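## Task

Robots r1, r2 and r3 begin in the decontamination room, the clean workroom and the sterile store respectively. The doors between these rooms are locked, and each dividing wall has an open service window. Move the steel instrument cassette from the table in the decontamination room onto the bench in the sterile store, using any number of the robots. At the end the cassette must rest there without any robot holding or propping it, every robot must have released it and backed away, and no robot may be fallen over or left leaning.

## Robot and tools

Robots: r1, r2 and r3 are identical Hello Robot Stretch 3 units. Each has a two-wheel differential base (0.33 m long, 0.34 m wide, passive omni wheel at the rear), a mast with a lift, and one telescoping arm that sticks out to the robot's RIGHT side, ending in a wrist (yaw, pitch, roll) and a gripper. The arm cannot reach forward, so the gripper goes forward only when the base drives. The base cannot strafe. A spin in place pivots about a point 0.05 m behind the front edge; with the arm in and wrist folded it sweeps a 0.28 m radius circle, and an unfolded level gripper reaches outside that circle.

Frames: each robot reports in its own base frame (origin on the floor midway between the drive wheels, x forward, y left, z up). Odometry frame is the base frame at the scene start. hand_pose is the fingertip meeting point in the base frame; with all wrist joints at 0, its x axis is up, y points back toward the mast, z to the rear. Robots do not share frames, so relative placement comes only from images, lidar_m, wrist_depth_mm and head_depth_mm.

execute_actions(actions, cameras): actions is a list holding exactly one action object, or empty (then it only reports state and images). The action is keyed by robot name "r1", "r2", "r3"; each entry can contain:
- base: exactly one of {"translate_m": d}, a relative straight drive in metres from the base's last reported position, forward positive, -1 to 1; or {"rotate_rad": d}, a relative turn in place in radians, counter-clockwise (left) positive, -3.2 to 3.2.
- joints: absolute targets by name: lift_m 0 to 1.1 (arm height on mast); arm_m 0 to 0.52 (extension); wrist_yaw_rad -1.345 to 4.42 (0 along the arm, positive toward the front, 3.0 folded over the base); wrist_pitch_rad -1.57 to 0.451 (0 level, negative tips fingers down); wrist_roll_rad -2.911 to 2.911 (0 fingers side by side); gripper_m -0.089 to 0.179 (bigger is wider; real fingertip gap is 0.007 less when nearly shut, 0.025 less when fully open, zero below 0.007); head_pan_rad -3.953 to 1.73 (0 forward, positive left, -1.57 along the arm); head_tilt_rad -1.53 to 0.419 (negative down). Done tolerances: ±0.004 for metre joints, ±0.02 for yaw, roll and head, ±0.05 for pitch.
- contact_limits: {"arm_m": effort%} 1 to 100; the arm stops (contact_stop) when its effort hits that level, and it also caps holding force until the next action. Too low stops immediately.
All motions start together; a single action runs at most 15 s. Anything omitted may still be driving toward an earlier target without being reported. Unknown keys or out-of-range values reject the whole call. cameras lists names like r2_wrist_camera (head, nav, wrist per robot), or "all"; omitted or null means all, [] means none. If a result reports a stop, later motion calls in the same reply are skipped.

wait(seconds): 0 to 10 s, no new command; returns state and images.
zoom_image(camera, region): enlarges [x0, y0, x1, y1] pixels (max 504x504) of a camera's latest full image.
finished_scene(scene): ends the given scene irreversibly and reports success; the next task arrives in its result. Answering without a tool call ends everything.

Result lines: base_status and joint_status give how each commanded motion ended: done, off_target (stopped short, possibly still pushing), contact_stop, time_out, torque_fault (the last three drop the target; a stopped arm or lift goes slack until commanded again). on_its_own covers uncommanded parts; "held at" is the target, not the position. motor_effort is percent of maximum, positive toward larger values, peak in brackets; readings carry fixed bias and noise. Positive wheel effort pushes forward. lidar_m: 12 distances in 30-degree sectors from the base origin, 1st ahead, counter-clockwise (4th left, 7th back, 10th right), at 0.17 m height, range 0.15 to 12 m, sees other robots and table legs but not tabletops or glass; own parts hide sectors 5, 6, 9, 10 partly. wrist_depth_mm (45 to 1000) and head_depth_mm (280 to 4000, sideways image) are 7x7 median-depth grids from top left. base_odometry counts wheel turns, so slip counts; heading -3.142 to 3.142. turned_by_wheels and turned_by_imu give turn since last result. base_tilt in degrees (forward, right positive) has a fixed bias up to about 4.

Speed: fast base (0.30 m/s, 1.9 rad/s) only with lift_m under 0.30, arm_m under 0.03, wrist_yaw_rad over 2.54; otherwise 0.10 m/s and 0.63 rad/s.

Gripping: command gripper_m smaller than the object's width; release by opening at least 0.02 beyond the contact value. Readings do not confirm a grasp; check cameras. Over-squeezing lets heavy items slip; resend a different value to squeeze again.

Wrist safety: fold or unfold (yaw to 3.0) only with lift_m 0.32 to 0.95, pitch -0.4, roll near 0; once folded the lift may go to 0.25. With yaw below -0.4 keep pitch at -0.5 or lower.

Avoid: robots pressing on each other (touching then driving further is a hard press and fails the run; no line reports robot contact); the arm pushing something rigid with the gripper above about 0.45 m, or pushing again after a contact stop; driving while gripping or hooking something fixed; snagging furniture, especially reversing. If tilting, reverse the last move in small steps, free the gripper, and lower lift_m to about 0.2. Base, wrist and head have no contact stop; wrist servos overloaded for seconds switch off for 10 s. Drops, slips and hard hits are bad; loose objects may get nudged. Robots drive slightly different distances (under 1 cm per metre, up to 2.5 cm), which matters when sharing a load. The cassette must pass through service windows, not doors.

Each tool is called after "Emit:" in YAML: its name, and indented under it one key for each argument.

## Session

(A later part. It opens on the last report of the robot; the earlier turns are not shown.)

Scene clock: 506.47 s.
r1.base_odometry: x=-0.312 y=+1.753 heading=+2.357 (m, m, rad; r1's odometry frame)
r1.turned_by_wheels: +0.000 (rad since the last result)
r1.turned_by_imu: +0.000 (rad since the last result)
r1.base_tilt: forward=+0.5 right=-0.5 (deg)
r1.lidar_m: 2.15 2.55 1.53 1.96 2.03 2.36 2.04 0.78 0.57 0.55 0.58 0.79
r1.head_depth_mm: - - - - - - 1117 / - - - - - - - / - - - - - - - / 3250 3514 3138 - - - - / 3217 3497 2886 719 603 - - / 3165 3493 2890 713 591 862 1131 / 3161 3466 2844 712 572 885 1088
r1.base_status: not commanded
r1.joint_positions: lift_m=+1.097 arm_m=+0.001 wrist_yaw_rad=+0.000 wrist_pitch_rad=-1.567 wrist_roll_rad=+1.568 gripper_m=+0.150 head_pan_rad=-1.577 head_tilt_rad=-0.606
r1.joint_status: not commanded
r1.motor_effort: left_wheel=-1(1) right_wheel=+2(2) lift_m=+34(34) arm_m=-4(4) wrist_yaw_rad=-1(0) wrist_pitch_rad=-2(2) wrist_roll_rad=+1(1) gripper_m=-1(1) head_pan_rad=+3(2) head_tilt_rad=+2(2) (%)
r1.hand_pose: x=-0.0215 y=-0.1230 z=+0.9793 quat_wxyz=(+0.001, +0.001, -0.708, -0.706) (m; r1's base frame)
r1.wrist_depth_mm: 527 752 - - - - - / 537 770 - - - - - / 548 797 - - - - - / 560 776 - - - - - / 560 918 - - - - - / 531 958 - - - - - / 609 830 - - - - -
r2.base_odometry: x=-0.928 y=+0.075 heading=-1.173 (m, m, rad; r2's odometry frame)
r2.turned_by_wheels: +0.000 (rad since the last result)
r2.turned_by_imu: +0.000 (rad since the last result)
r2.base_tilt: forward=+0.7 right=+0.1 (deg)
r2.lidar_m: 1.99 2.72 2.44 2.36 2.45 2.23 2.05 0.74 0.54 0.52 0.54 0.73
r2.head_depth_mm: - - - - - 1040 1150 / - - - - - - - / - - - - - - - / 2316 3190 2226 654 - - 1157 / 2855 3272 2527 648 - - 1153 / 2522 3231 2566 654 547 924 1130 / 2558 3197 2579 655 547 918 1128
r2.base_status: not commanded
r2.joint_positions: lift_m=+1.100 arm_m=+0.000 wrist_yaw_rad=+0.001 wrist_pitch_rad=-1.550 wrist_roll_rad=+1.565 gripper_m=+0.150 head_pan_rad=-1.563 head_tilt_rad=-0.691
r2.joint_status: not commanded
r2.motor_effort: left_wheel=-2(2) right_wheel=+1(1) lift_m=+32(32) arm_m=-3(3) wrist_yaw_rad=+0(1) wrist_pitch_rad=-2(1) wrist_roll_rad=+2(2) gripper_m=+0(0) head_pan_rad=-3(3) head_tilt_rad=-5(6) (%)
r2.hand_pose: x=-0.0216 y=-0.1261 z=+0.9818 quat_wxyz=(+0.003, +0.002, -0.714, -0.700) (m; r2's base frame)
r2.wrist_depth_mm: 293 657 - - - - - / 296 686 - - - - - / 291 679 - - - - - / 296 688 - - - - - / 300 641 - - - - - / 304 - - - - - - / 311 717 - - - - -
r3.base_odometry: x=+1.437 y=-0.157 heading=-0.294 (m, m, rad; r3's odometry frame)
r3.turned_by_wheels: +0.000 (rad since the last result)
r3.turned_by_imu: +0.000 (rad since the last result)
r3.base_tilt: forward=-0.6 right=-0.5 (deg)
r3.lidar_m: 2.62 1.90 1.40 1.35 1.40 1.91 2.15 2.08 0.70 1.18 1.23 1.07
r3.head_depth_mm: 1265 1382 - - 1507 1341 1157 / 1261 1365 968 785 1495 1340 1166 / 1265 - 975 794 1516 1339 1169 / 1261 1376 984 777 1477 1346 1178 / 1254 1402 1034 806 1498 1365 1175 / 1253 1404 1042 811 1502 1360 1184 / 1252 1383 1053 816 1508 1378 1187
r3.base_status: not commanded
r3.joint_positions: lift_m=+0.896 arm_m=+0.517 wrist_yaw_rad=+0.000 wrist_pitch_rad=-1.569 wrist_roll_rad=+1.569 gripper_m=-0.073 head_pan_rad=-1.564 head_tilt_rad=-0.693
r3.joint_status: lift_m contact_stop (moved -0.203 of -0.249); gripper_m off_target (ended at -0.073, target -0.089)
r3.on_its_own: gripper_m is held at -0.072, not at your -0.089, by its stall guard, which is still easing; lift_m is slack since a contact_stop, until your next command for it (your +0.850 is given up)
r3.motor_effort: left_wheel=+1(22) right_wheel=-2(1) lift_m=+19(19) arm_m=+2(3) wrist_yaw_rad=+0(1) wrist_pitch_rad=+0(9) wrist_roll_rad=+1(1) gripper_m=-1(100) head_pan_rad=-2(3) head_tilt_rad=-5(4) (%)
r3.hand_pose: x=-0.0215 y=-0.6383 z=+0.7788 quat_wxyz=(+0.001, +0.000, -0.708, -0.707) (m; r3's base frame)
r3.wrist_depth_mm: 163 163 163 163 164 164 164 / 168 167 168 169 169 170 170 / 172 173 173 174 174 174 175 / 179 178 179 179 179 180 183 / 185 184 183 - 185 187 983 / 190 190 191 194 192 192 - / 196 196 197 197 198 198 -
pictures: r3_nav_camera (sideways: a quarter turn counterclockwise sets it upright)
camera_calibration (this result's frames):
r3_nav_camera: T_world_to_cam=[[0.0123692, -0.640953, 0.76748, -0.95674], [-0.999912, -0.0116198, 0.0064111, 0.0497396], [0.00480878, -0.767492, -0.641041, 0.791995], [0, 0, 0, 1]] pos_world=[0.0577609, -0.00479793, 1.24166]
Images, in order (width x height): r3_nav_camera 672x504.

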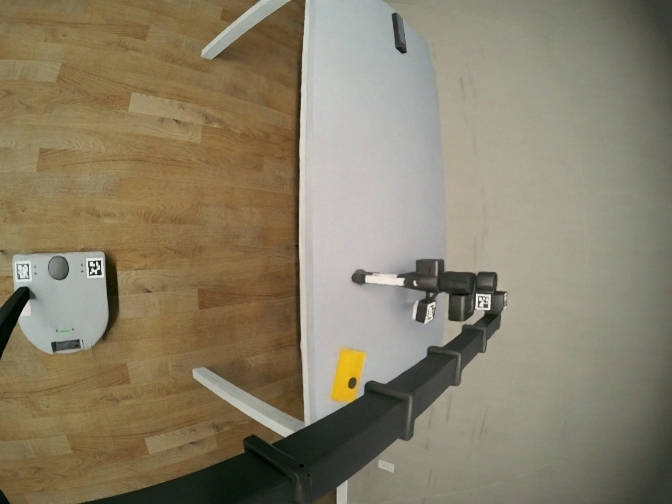

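Emit:
execute_actions:
  actions:
    - {"r3":{"joints":{"lift_m":1.1,"gripper_m":0.15}}}
  cameras: []

Emit:
execute_actions:
  actions:
    - {"r3":{"base":{"rotate_rad":1.555},"joints":{"arm_m":0.0}}}
  cameras: []

Emit:
execute_actions:
  actions:
    - {"r3":{"base":{"translate_m":0.84}}}
  cameras: []

Emit:
execute_actions:
  actions:
    - {"r3":{"base":{"rotate_rad":1.555}}}
  cameras: []

Emit:
execute_actions:
  actions:
    - {"r3":{"joints":{"arm_m":0.4}}}
  cameras: ["r3_wrist_camera"]

Scene clock: 514.77 s.
r1.base_odometry: x=-0.312 y=+1.753 heading=+2.357 (m, m, rad; r1's odometry frame)
r1.turned_by_wheels: +0.000 (rad since the last result)
r1.turned_by_imu: +0.000 (rad since the last result)
r1.base_tilt: forward=+0.4 right=-0.5 (deg)
r1.lidar_m: 2.15 2.54 1.52 1.96 2.04 2.38 2.05 0.78 0.57 0.55 0.57 0.79
r1.head_depth_mm: - - - - - - 1119 / - - - - - - - / - - - - - - - / 3241 3560 3117 - - - - / 3189 3510 2878 717 602 - - / 3151 3492 2897 715 590 861 1130 / 3188 3514 2837 712 573 887 1092
r1.base_status: not commanded
r1.joint_positions: lift_m=+1.097 arm_m=+0.001 wrist_yaw_rad=+0.000 wrist_pitch_rad=-1.567 wrist_roll_rad=+1.568 gripper_m=+0.150 head_pan_rad=-1.577 head_tilt_rad=-0.606
r1.joint_status: not commanded
r1.motor_effort: left_wheel=-1(1) right_wheel=+2(2) lift_m=+35(34) arm_m=-3(3) wrist_yaw_rad=-1(0) wrist_pitch_rad=-1(2) wrist_roll_rad=+1(1) gripper_m=-1(0) head_pan_rad=+3(3) head_tilt_rad=+1(2) (%)
r1.hand_pose: x=-0.0215 y=-0.1230 z=+0.9793 quat_wxyz=(+0.001, +0.001, -0.708, -0.706) (m; r1's base frame)
r1.wrist_depth_mm: 529 742 - - - - - / 543 755 - - - - - / 546 771 - - - - - / 557 776 - - - - - / 557 925 - - - - - / 527 950 - - - - - / 603 821 - - - - -
r2.base_odometry: x=-0.928 y=+0.075 heading=-1.173 (m, m, rad; r2's odometry frame)
r2.turned_by_wheels: +0.000 (rad since the last result)
r2.turned_by_imu: +0.001 (rad since the last result)
r2.base_tilt: forward=+0.8 right=+0.0 (deg)
r2.lidar_m: 1.99 2.73 2.45 2.36 2.44 2.23 2.05 0.73 0.54 0.52 0.54 0.73
r2.head_depth_mm: - - - - - 1045 1148 / - - - - - - - / - - - - - - - / 2529 3242 2243 653 - - 1150 / 2840 3206 2542 650 - - 1147 / 2580 3224 2556 654 548 923 1127 / 2553 3190 2560 656 549 913 1126
r2.base_status: not commanded
r2.joint_positions: lift_m=+1.100 arm_m=+0.000 wrist_yaw_rad=+0.001 wrist_pitch_rad=-1.550 wrist_roll_rad=+1.565 gripper_m=+0.150 head_pan_rad=-1.563 head_tilt_rad=-0.691
r2.joint_status: not commanded
r2.motor_effort: left_wheel=-1(2) right_wheel=+1(1) lift_m=+32(32) arm_m=-3(3) wrist_yaw_rad=-1(1) wrist_pitch_rad=-2(2) wrist_roll_rad=+2(2) gripper_m=+0(1) head_pan_rad=-3(3) head_tilt_rad=-6(5) (%)
r2.hand_pose: x=-0.0216 y=-0.1261 z=+0.9818 quat_wxyz=(+0.003, +0.002, -0.714, -0.700) (m; r2's base frame)
r2.wrist_depth_mm: 293 667 - - - - - / 293 672 - - - - - / 292 681 - - - - - / 296 683 - - - - - / 301 657 - - - - - / 304 - - - - - - / 310 697 - - - - -
r3.base_odometry: x=+1.437 y=-0.157 heading=-0.294 (m, m, rad; r3's odometry frame)
r3.turned_by_wheels: +0.000 (rad since the last result)
r3.turned_by_imu: +0.001 (rad since the last result)
r3.base_tilt: forward=-0.3 right=-0.7 (deg)
r3.lidar_m: 2.62 1.90 1.39 1.35 1.40 1.91 2.15 2.08 0.70 1.18 1.23 1.07
r3.head_depth_mm: 1265 1389 998 738 1508 1332 1159 / 1266 1376 1006 789 1517 1327 1167 / 1239 1384 1012 794 1506 1338 1167 / - 1402 987 800 1483 1354 1170 / 1256 1392 1034 803 1508 1358 1181 / 1251 1388 1037 811 1500 1374 1182 / 1246 1379 1048 813 1518 1379 1191
r3.base_status: not commanded
r3.joint_positions: lift_m=+1.099 arm_m=+0.517 wrist_yaw_rad=+0.000 wrist_pitch_rad=-1.567 wrist_roll_rad=+1.569 gripper_m=+0.150 head_pan_rad=-1.564 head_tilt_rad=-0.693
r3.joint_status: all done
r3.motor_effort: left_wheel=+0(0) right_wheel=+0(2) lift_m=+23(23) arm_m=+1(2) wrist_yaw_rad=-1(1) wrist_pitch_rad=-1(0) wrist_roll_rad=+1(1) gripper_m=-1(95) head_pan_rad=-2(2) head_tilt_rad=-3(3) (%)
r3.hand_pose: x=-0.0215 y=-0.6388 z=+0.9817 quat_wxyz=(+0.001, +0.000, -0.708, -0.706) (m; r3's base frame)
r3.wrist_depth_mm: 349 349 350 349 351 - - / 361 357 358 358 360 - - / 368 375 373 374 373 - - / 384 383 383 382 385 - - / 393 392 398 401 399 - - / - 405 408 410 418 - - / 422 422 422 425 429 - -
pictures: none
No camera images: the call's "cameras" was empty. Leave "cameras" out to get every camera's image.

Scene clock: 519.73 s.
r1.base_odometry: x=-0.312 y=+1.753 heading=+2.357 (m, m, rad; r1's odometry frame)
r1.turned_by_wheels: +0.000 (rad since the last result)
r1.turned_by_imu: +0.000 (rad since the last result)
r1.base_tilt: forward=+0.3 right=-0.5 (deg)
r1.lidar_m: 2.16 2.55 1.52 1.96 2.03 2.37 2.04 0.78 0.57 0.55 0.58 0.79
r1.head_depth_mm: - - - - - - 1120 / - - - - - - - / - - - - - - - / 3261 3533 3113 - - - - / 3203 3513 2883 717 603 - - / 3187 3523 2852 714 591 861 1126 / 3171 3500 2852 711 573 885 1094
r1.base_status: not commanded
r1.joint_positions: lift_m=+1.097 arm_m=+0.001 wrist_yaw_rad=+0.000 wrist_pitch_rad=-1.567 wrist_roll_rad=+1.568 gripper_m=+0.150 head_pan_rad=-1.577 head_tilt_rad=-0.606
r1.joint_status: not commanded
r1.motor_effort: left_wheel=-1(2) right_wheel=+2(2) lift_m=+34(34) arm_m=-4(3) wrist_yaw_rad=+0(1) wrist_pitch_rad=-1(2) wrist_roll_rad=+1(1) gripper_m=+0(1) head_pan_rad=+3(3) head_tilt_rad=+1(2) (%)
r1.hand_pose: x=-0.0215 y=-0.1230 z=+0.9793 quat_wxyz=(+0.001, +0.001, -0.708, -0.706) (m; r1's base frame)
r1.wrist_depth_mm: 529 765 - - - - - / 536 774 - - - - - / 548 785 - - - - - / 550 769 - - - - - / 576 894 - - - - - / 530 940 - - - - - / 612 818 - - - - -
r2.base_odometry: x=-0.928 y=+0.075 heading=-1.173 (m, m, rad; r2's odometry frame)
r2.turned_by_wheels: +0.000 (rad since the last result)
r2.turned_by_imu: +0.000 (rad since the last result)
r2.base_tilt: forward=+0.8 right=+0.1 (deg)
r2.lidar_m: 1.99 2.72 2.45 2.36 2.44 2.22 2.05 0.74 0.54 0.52 0.54 0.74
r2.head_depth_mm: - - - - - 1039 1145 / - - - - - - - / - - - - - - - / 2842 3217 2256 651 - - 1149 / 2825 3247 2340 646 - - 1150 / 2530 3207 2567 656 548 925 1133 / 2544 3212 2532 656 548 916 1123
r2.base_status: not commanded
r2.joint_positions: lift_m=+1.100 arm_m=+0.000 wrist_yaw_rad=+0.001 wrist_pitch_rad=-1.550 wrist_roll_rad=+1.565 gripper_m=+0.150 head_pan_rad=-1.563 head_tilt_rad=-0.691
r2.joint_status: not commanded
r2.motor_effort: left_wheel=-2(3) right_wheel=+1(1) lift_m=+32(32) arm_m=-3(3) wrist_yaw_rad=-1(1) wrist_pitch_rad=-1(1) wrist_roll_rad=+2(2) gripper_m=+0(0) head_pan_rad=-3(3) head_tilt_rad=-5(5) (%)
r2.hand_pose: x=-0.0216 y=-0.1261 z=+0.9818 quat_wxyz=(+0.003, +0.002, -0.714, -0.700) (m; r2's base frame)
r2.wrist_depth_mm: 294 672 - - - - - / 294 673 - - - - - / 290 671 - - - - - / 295 681 - - - - - / 296 641 - - - - - / 307 - - - - - - / 311 712 - - - - -
r3.base_odometry: x=+1.437 y=-0.157 heading=+1.261 (m, m, rad; r3's odometry frame)
r3.turned_by_wheels: +1.555 (rad since the last result)
r3.turned_by_imu: +1.581 (rad since the last result)
r3.base_tilt: forward=-0.5 right=-0.6 (deg)
r3.lidar_m: 1.35 1.40 1.89 2.15 2.10 0.70 1.18 1.23 1.08 2.62 1.92 1.40
r3.head_depth_mm: - - - - - - 1157 / - - - - - - - / - - - - - - 1153 / 2293 2514 2517 1992 - - 1166 / 2259 2588 2537 1991 - 1336 1177 / 2259 2548 2543 1983 1625 1374 1176 / 2256 2529 2590 1991 1630 1378 1188
r3.base_status: done
r3.joint_positions: lift_m=+1.099 arm_m=+0.000 wrist_yaw_rad=+0.000 wrist_pitch_rad=-1.566 wrist_roll_rad=+1.569 gripper_m=+0.150 head_pan_rad=-1.564 head_tilt_rad=-0.693
r3.joint_status: all done
r3.motor_effort: left_wheel=-3(11) right_wheel=+2(9) lift_m=+23(22) arm_m=-3(2) wrist_yaw_rad=+0(0) wrist_pitch_rad=+0(0) wrist_roll_rad=+1(1) gripper_m=+0(1) head_pan_rad=-3(2) head_tilt_rad=-4(4) (%)
r3.hand_pose: x=-0.0215 y=-0.1220 z=+0.9816 quat_wxyz=(+0.001, +0.000, -0.708, -0.706) (m; r3's base frame)
r3.wrist_depth_mm: - - - - - - - / - - - - - - - / - - - - - - - / - - - - - - - / - - - - - - - / - - - - - - - / - - - - - - -
pictures: none
No camera images: the call's "cameras" was empty. Leave "cameras" out to get every camera's image.

Scene clock: 529.37 s.
r1.base_odometry: x=-0.312 y=+1.753 heading=+2.357 (m, m, rad; r1's odometry frame)
r1.turned_by_wheels: +0.000 (rad since the last result)
r1.turned_by_imu: +0.001 (rad since the last result)
r1.base_tilt: forward=+0.4 right=-0.5 (deg)
r1.lidar_m: 2.15 2.55 1.52 1.95 2.04 2.37 2.04 0.78 0.57 0.55 0.57 0.79
r1.head_depth_mm: - - - - - - 1120 / - - - - - - - / - - - - - - - / 3241 3499 3096 - - - - / 3196 3509 2864 718 601 - - / 3150 3484 2872 714 591 861 1125 / 3163 3472 2858 714 573 888 1090
r1.base_status: not commanded
r1.joint_positions: lift_m=+1.097 arm_m=+0.001 wrist_yaw_rad=+0.000 wrist_pitch_rad=-1.567 wrist_roll_rad=+1.568 gripper_m=+0.150 head_pan_rad=-1.577 head_tilt_rad=-0.606
r1.joint_status: not commanded
r1.motor_effort: left_wheel=-1(1) right_wheel=+2(2) lift_m=+34(34) arm_m=-4(4) wrist_yaw_rad=+0(0) wrist_pitch_rad=-2(2) wrist_roll_rad=+1(1) gripper_m=+1(0) head_pan_rad=+3(3) head_tilt_rad=+2(2) (%)
r1.hand_pose: x=-0.0215 y=-0.1230 z=+0.9793 quat_wxyz=(+0.001, +0.001, -0.708, -0.706) (m; r1's base frame)
r1.wrist_depth_mm: 524 748 - - - - - / 534 755 - - - - - / 536 771 - - - - - / 553 793 - - - - - / 559 928 - - - - - / 552 942 - - - - - / 592 824 - - - - -
r2.base_odometry: x=-0.928 y=+0.075 heading=-1.173 (m, m, rad; r2's odometry frame)
r2.turned_by_wheels: +0.000 (rad since the last result)
r2.turned_by_imu: +0.001 (rad since the last result)
r2.base_tilt: forward=+0.7 right=-0.1 (deg)
r2.lidar_m: 1.99 2.74 2.45 2.36 2.44 2.22 2.05 0.74 0.54 0.52 0.54 0.74
r2.head_depth_mm: - - - - - 1038 1150 / - - - - - - - / - - - - - - - / 2858 3251 2591 652 - - 1147 / 2549 3246 2536 648 - - 1149 / 2303 3222 2565 656 547 928 1136 / 2544 3193 2535 654 547 917 1127
r2.base_status: not commanded
r2.joint_positions: lift_m=+1.100 arm_m=+0.000 wrist_yaw_rad=+0.001 wrist_pitch_rad=-1.550 wrist_roll_rad=+1.565 gripper_m=+0.150 head_pan_rad=-1.563 head_tilt_rad=-0.691
r2.joint_status: not commanded
r2.motor_effort: left_wheel=-2(2) right_wheel=+1(1) lift_m=+32(32) arm_m=-3(3) wrist_yaw_rad=-1(1) wrist_pitch_rad=-1(1) wrist_roll_rad=+2(2) gripper_m=+0(0) head_pan_rad=-3(3) head_tilt_rad=-5(6) (%)
r2.hand_pose: x=-0.0216 y=-0.1261 z=+0.9818 quat_wxyz=(+0.003, +0.002, -0.714, -0.700) (m; r2's base frame)
r2.wrist_depth_mm: 294 667 - - - - - / 294 683 - - - - - / 292 669 - - - - - / 292 693 - - - - - / 296 640 - - - - - / 300 - - - - - - / 314 713 - - - - -
r3.base_odometry: x=+1.693 y=+0.643 heading=+1.261 (m, m, rad; r3's odometry frame)
r3.turned_by_wheels: +0.000 (rad since the last result)
r3.turned_by_imu: +0.000 (rad since the last result)
r3.base_tilt: forward=-0.5 right=-0.7 (deg)
r3.lidar_m: 0.50 0.52 0.71 1.87 2.23 1.46 2.03 1.66 2.72 2.01 0.72 0.52
r3.head_depth_mm: - - - - - - 1152 / - - - - - - - / - - - - - - 1147 / 2317 2521 2491 2029 - - 1178 / 2247 2539 2497 1969 - 1335 1177 / 2213 2464 2313 1943 1614 1357 1181 / 1673 1640 1594 1538 1474 1323 1185
r3.base_status: done
r3.joint_positions: lift_m=+1.099 arm_m=+0.000 wrist_yaw_rad=+0.000 wrist_pitch_rad=-1.566 wrist_roll_rad=+1.569 gripper_m=+0.150 head_pan_rad=-1.564 head_tilt_rad=-0.693
r3.joint_status: not commanded
r3.motor_effort: left_wheel=-3(5) right_wheel=+0(5) lift_m=+23(22) arm_m=-3(3) wrist_yaw_rad=+0(0) wrist_pitch_rad=+0(1) wrist_roll_rad=+1(1) gripper_m=+0(1) head_pan_rad=-3(2) head_tilt_rad=-4(4) (%)
r3.hand_pose: x=-0.0215 y=-0.1220 z=+0.9816 quat_wxyz=(+0.001, +0.000, -0.708, -0.706) (m; r3's base frame)
r3.wrist_depth_mm: - - - - - - - / - - - - - - - / - - - - - - - / - - - - - - - / - - - - - - - / - - - - - - - / 855 855 892 912 912 941 -
pictures: none
No camera images: the call's "cameras" was empty. Leave "cameras" out to get every camera's image.

Scene clock: 532.77 s.
r1.base_odometry: x=-0.312 y=+1.753 heading=+2.357 (m, m, rad; r1's odometry frame)
r1.turned_by_wheels: +0.000 (rad since the last result)
r1.turned_by_imu: +0.000 (rad since the last result)
r1.base_tilt: forward=+0.4 right=-0.6 (deg)
r1.lidar_m: 2.16 2.55 1.53 1.96 2.03 2.38 2.04 0.79 0.57 0.55 0.58 0.79
r1.head_depth_mm: - - - - - - 1123 / - - - - - - - / - - - - - - - / 3252 3549 3120 - - - - / 3188 3513 2892 718 602 - - / 3142 3494 2901 713 589 860 1127 / 3130 3494 2833 712 573 886 1092
r1.base_status: not commanded
r1.joint_positions: lift_m=+1.097 arm_m=+0.001 wrist_yaw_rad=+0.000 wrist_pitch_rad=-1.567 wrist_roll_rad=+1.568 gripper_m=+0.150 head_pan_rad=-1.577 head_tilt_rad=-0.606
r1.joint_status: not commanded
r1.motor_effort: left_wheel=-1(1) right_wheel=+2(2) lift_m=+34(34) arm_m=-3(4) wrist_yaw_rad=+0(0) wrist_pitch_rad=-2(2) wrist_roll_rad=+1(1) gripper_m=+0(1) head_pan_rad=+3(3) head_tilt_rad=+2(2) (%)
r1.hand_pose: x=-0.0215 y=-0.1230 z=+0.9793 quat_wxyz=(+0.001, +0.001, -0.708, -0.706) (m; r1's base frame)
r1.wrist_depth_mm: 521 750 - - - - - / 544 755 - - - - - / 547 767 - - - - - / 557 775 - - - - - / 573 923 - - - - - / 540 969 - - - - - / 601 830 - - - - -
r2.base_odometry: x=-0.928 y=+0.075 heading=-1.173 (m, m, rad; r2's odometry frame)
r2.turned_by_wheels: +0.000 (rad since the last result)
r2.turned_by_imu: +0.000 (rad since the last result)
r2.base_tilt: forward=+0.8 right=+0.0 (deg)
r2.lidar_m: 1.99 2.73 2.45 2.36 2.45 2.23 2.06 0.74 0.54 0.52 0.54 0.73
r2.head_depth_mm: - - - - - 1043 1142 / - - - - - - - / - - - - - - - / 2555 3212 2581 654 - - 1158 / 1099 3031 1341 646 - - 1153 / 2539 3190 2565 655 547 925 1135 / 2540 3207 2534 656 549 915 1131
r2.base_status: not commanded
r2.joint_positions: lift_m=+1.100 arm_m=+0.000 wrist_yaw_rad=+0.001 wrist_pitch_rad=-1.550 wrist_roll_rad=+1.565 gripper_m=+0.150 head_pan_rad=-1.563 head_tilt_rad=-0.691
r2.joint_status: not commanded
r2.motor_effort: left_wheel=-2(3) right_wheel=+1(1) lift_m=+31(32) arm_m=-3(3) wrist_yaw_rad=-1(0) wrist_pitch_rad=-1(2) wrist_roll_rad=+2(2) gripper_m=+1(0) head_pan_rad=-3(3) head_tilt_rad=-6(5) (%)
r2.hand_pose: x=-0.0216 y=-0.1261 z=+0.9818 quat_wxyz=(+0.003, +0.002, -0.714, -0.700) (m; r2's base frame)
r2.wrist_depth_mm: 292 682 - - - - - / 293 669 - - - - - / 292 675 - - - - - / 295 679 - - - - - / 297 646 - - - - - / 306 - - - - - - / 312 714 - - - - -
r3.base_odometry: x=+1.693 y=+0.643 heading=+2.816 (m, m, rad; r3's odometry frame)
r3.turned_by_wheels: +1.555 (rad since the last result)
r3.turned_by_imu: +1.580 (rad since the last result)
r3.base_tilt: forward=-0.4 right=-0.6 (deg)
r3.lidar_m: 1.77 2.22 1.45 2.03 2.10 2.73 2.11 0.73 0.53 0.51 0.52 0.71
r3.head_depth_mm: - - - - - - 1142 / - - - - - - - / - - - - - - 1130 / 3049 3311 828 623 - - 1132 / 1072 3138 834 618 - 959 1144 / 3004 3255 2551 634 536 913 1138 / 3009 3198 2580 656 537 910 1127
r3.base_status: done
r3.joint_positions: lift_m=+1.099 arm_m=+0.000 wrist_yaw_rad=+0.000 wrist_pitch_rad=-1.566 wrist_roll_rad=+1.569 gripper_m=+0.150 head_pan_rad=-1.564 head_tilt_rad=-0.693
r3.joint_status: not commanded
r3.motor_effort: left_wheel=-2(9) right_wheel=+2(6) lift_m=+23(23) arm_m=-3(3) wrist_yaw_rad=+1(1) wrist_pitch_rad=+0(1) wrist_roll_rad=+1(1) gripper_m=-1(0) head_pan_rad=-2(2) head_tilt_rad=-4(4) (%)
r3.hand_pose: x=-0.0215 y=-0.1220 z=+0.9816 quat_wxyz=(+0.001, +0.000, -0.708, -0.706) (m; r3's base frame)
r3.wrist_depth_mm: 486 704 - - - - - / 495 725 - - - - - / 303 737 - - - - - / 307 726 - - - - - / 305 866 - - - - - / - 910 - - - - - / 318 752 - - - - -
pictures: none
No camera images: the call's "cameras" was empty. Leave "cameras" out to get every camera's image.

Scene clock: 536.90 s.
r1.base_odometry: x=-0.312 y=+1.753 heading=+2.357 (m, m, rad; r1's odometry frame)
r1.turned_by_wheels: +0.000 (rad since the last result)
r1.turned_by_imu: +0.000 (rad since the last result)
r1.base_tilt: forward=+0.4 right=-0.5 (deg)
r1.lidar_m: 2.15 2.55 1.52 1.96 2.04 2.38 2.05 0.78 0.57 0.55 0.57 0.79
r1.head_depth_mm: - - - - - - 1121 / - - - - - - - / - - - - - - - / 3259 3498 3112 - - - - / 3214 3486 2872 718 602 - - / 3180 3518 2866 714 591 861 1128 / 3155 3457 2840 712 572 886 1091
r1.base_status: not commanded
r1.joint_positions: lift_m=+1.097 arm_m=+0.001 wrist_yaw_rad=+0.000 wrist_pitch_rad=-1.567 wrist_roll_rad=+1.568 gripper_m=+0.150 head_pan_rad=-1.577 head_tilt_rad=-0.606
r1.joint_status: not commanded
r1.motor_effort: left_wheel=-1(1) right_wheel=+2(2) lift_m=+34(34) arm_m=-4(3) wrist_yaw_rad=-1(0) wrist_pitch_rad=-1(2) wrist_roll_rad=+1(1) gripper_m=+0(0) head_pan_rad=+3(3) head_tilt_rad=+2(2) (%)
r1.hand_pose: x=-0.0215 y=-0.1230 z=+0.9793 quat_wxyz=(+0.001, +0.001, -0.708, -0.706) (m; r1's base frame)
r1.wrist_depth_mm: 528 742 - - - - - / 539 771 - - - - - / 558 783 - - - - - / 553 798 - - - - - / 573 927 - - - - - / 534 988 - - - - - / 603 824 - - - - -
r2.base_odometry: x=-0.928 y=+0.075 heading=-1.173 (m, m, rad; r2's odometry frame)
r2.turned_by_wheels: +0.000 (rad since the last result)
r2.turned_by_imu: +0.000 (rad since the last result)
r2.base_tilt: forward=+0.8 right=+0.1 (deg)
r2.lidar_m: 1.99 2.72 2.45 2.36 2.44 2.22 2.05 0.74 0.54 0.52 0.54 0.74
r2.head_depth_mm: - - - - - 1041 1152 / - - - - - - - / - - - - - - - / 2813 3224 2542 652 - - 1148 / 491 3060 702 647 - - 1151 / 2308 3219 2545 655 548 922 1134 / 2525 3194 2565 656 547 918 1129
r2.base_status: not commanded
r2.joint_positions: lift_m=+1.100 arm_m=+0.000 wrist_yaw_rad=+0.001 wrist_pitch_rad=-1.550 wrist_roll_rad=+1.565 gripper_m=+0.150 head_pan_rad=-1.563 head_tilt_rad=-0.691
r2.joint_status: not commanded
r2.motor_effort: left_wheel=-2(2) right_wheel=+2(1) lift_m=+32(32) arm_m=-3(3) wrist_yaw_rad=+0(1) wrist_pitch_rad=-1(2) wrist_roll_rad=+2(2) gripper_m=+0(1) head_pan_rad=-3(3) head_tilt_rad=-5(6) (%)
r2.hand_pose: x=-0.0216 y=-0.1261 z=+0.9818 quat_wxyz=(+0.003, +0.002, -0.714, -0.700) (m; r2's base frame)
r2.wrist_depth_mm: 292 677 - - - - - / 290 688 - - - - - / 288 682 - - - - - / 295 666 - - - - - / 299 649 - - - - - / 305 - - - - - - / 310 698 - - - - -
r3.base_odometry: x=+1.693 y=+0.643 heading=+2.816 (m, m, rad; r3's odometry frame)
r3.turned_by_wheels: +0.000 (rad since the last result)
r3.turned_by_imu: +0.001 (rad since the last result)
r3.base_tilt: forward=-0.6 right=-0.8 (deg)
r3.lidar_m: 1.78 2.23 1.45 2.03 2.10 2.73 2.12 0.73 0.53 0.50 0.52 0.71
r3.head_depth_mm: 3071 3357 804 631 548 971 1141 / 3078 3205 811 635 537 956 1140 / 3017 3262 817 622 540 944 1134 / - 3173 811 616 542 933 1141 / 1059 3187 831 618 544 928 1135 / 3044 3235 2573 633 534 913 1138 / 3032 3312 2606 660 536 905 1126
r3.base_status: not commanded
r3.joint_positions: lift_m=+1.099 arm_m=+0.400 wrist_yaw_rad=+0.000 wrist_pitch_rad=-1.566 wrist_roll_rad=+1.569 gripper_m=+0.150 head_pan_rad=-1.564 head_tilt_rad=-0.693
r3.joint_status: all done
r3.motor_effort: left_wheel=-2(4) right_wheel=+1(2) lift_m=+23(23) arm_m=+3(8) wrist_yaw_rad=+0(1) wrist_pitch_rad=-1(1) wrist_roll_rad=+1(1) gripper_m=+0(1) head_pan_rad=-2(3) head_tilt_rad=-5(4) (%)
r3.hand_pose: x=-0.0215 y=-0.5215 z=+0.9816 quat_wxyz=(+0.001, +0.000, -0.709, -0.706) (m; r3's base frame)
r3.wrist_depth_mm: 256 257 256 257 258 257 - / 262 264 264 264 265 264 - / 270 272 267 272 274 273 - / 281 281 250 251 280 283 - / 286 287 285 261 290 - - / - 298 294 268 298 - - / 310 310 306 274 312 - -
pictures: r3_wrist_camera
camera_calibration (this result's frames):
r3_wrist_camera: T_world_to_cam=[[-0.0331851, 0.999419, 0.00773228, 0.504536], [0.976952, 0.0308048, 0.211225, -0.148137], [0.210864, 0.0145636, -0.977407, 1.13478], [0, 0, 0, 1]] pos_world=[-0.077818, -0.516206, 1.13653]
Images, in order (width x height): r3_wrist_camera 644x364.

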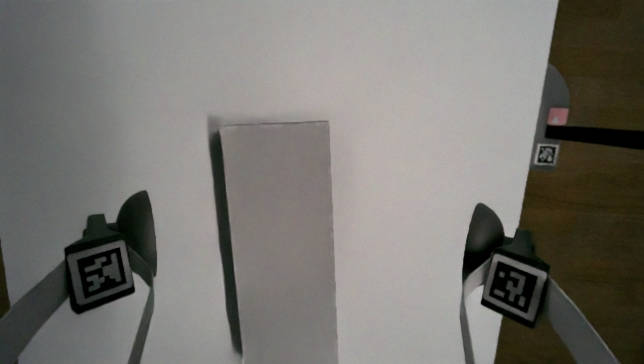

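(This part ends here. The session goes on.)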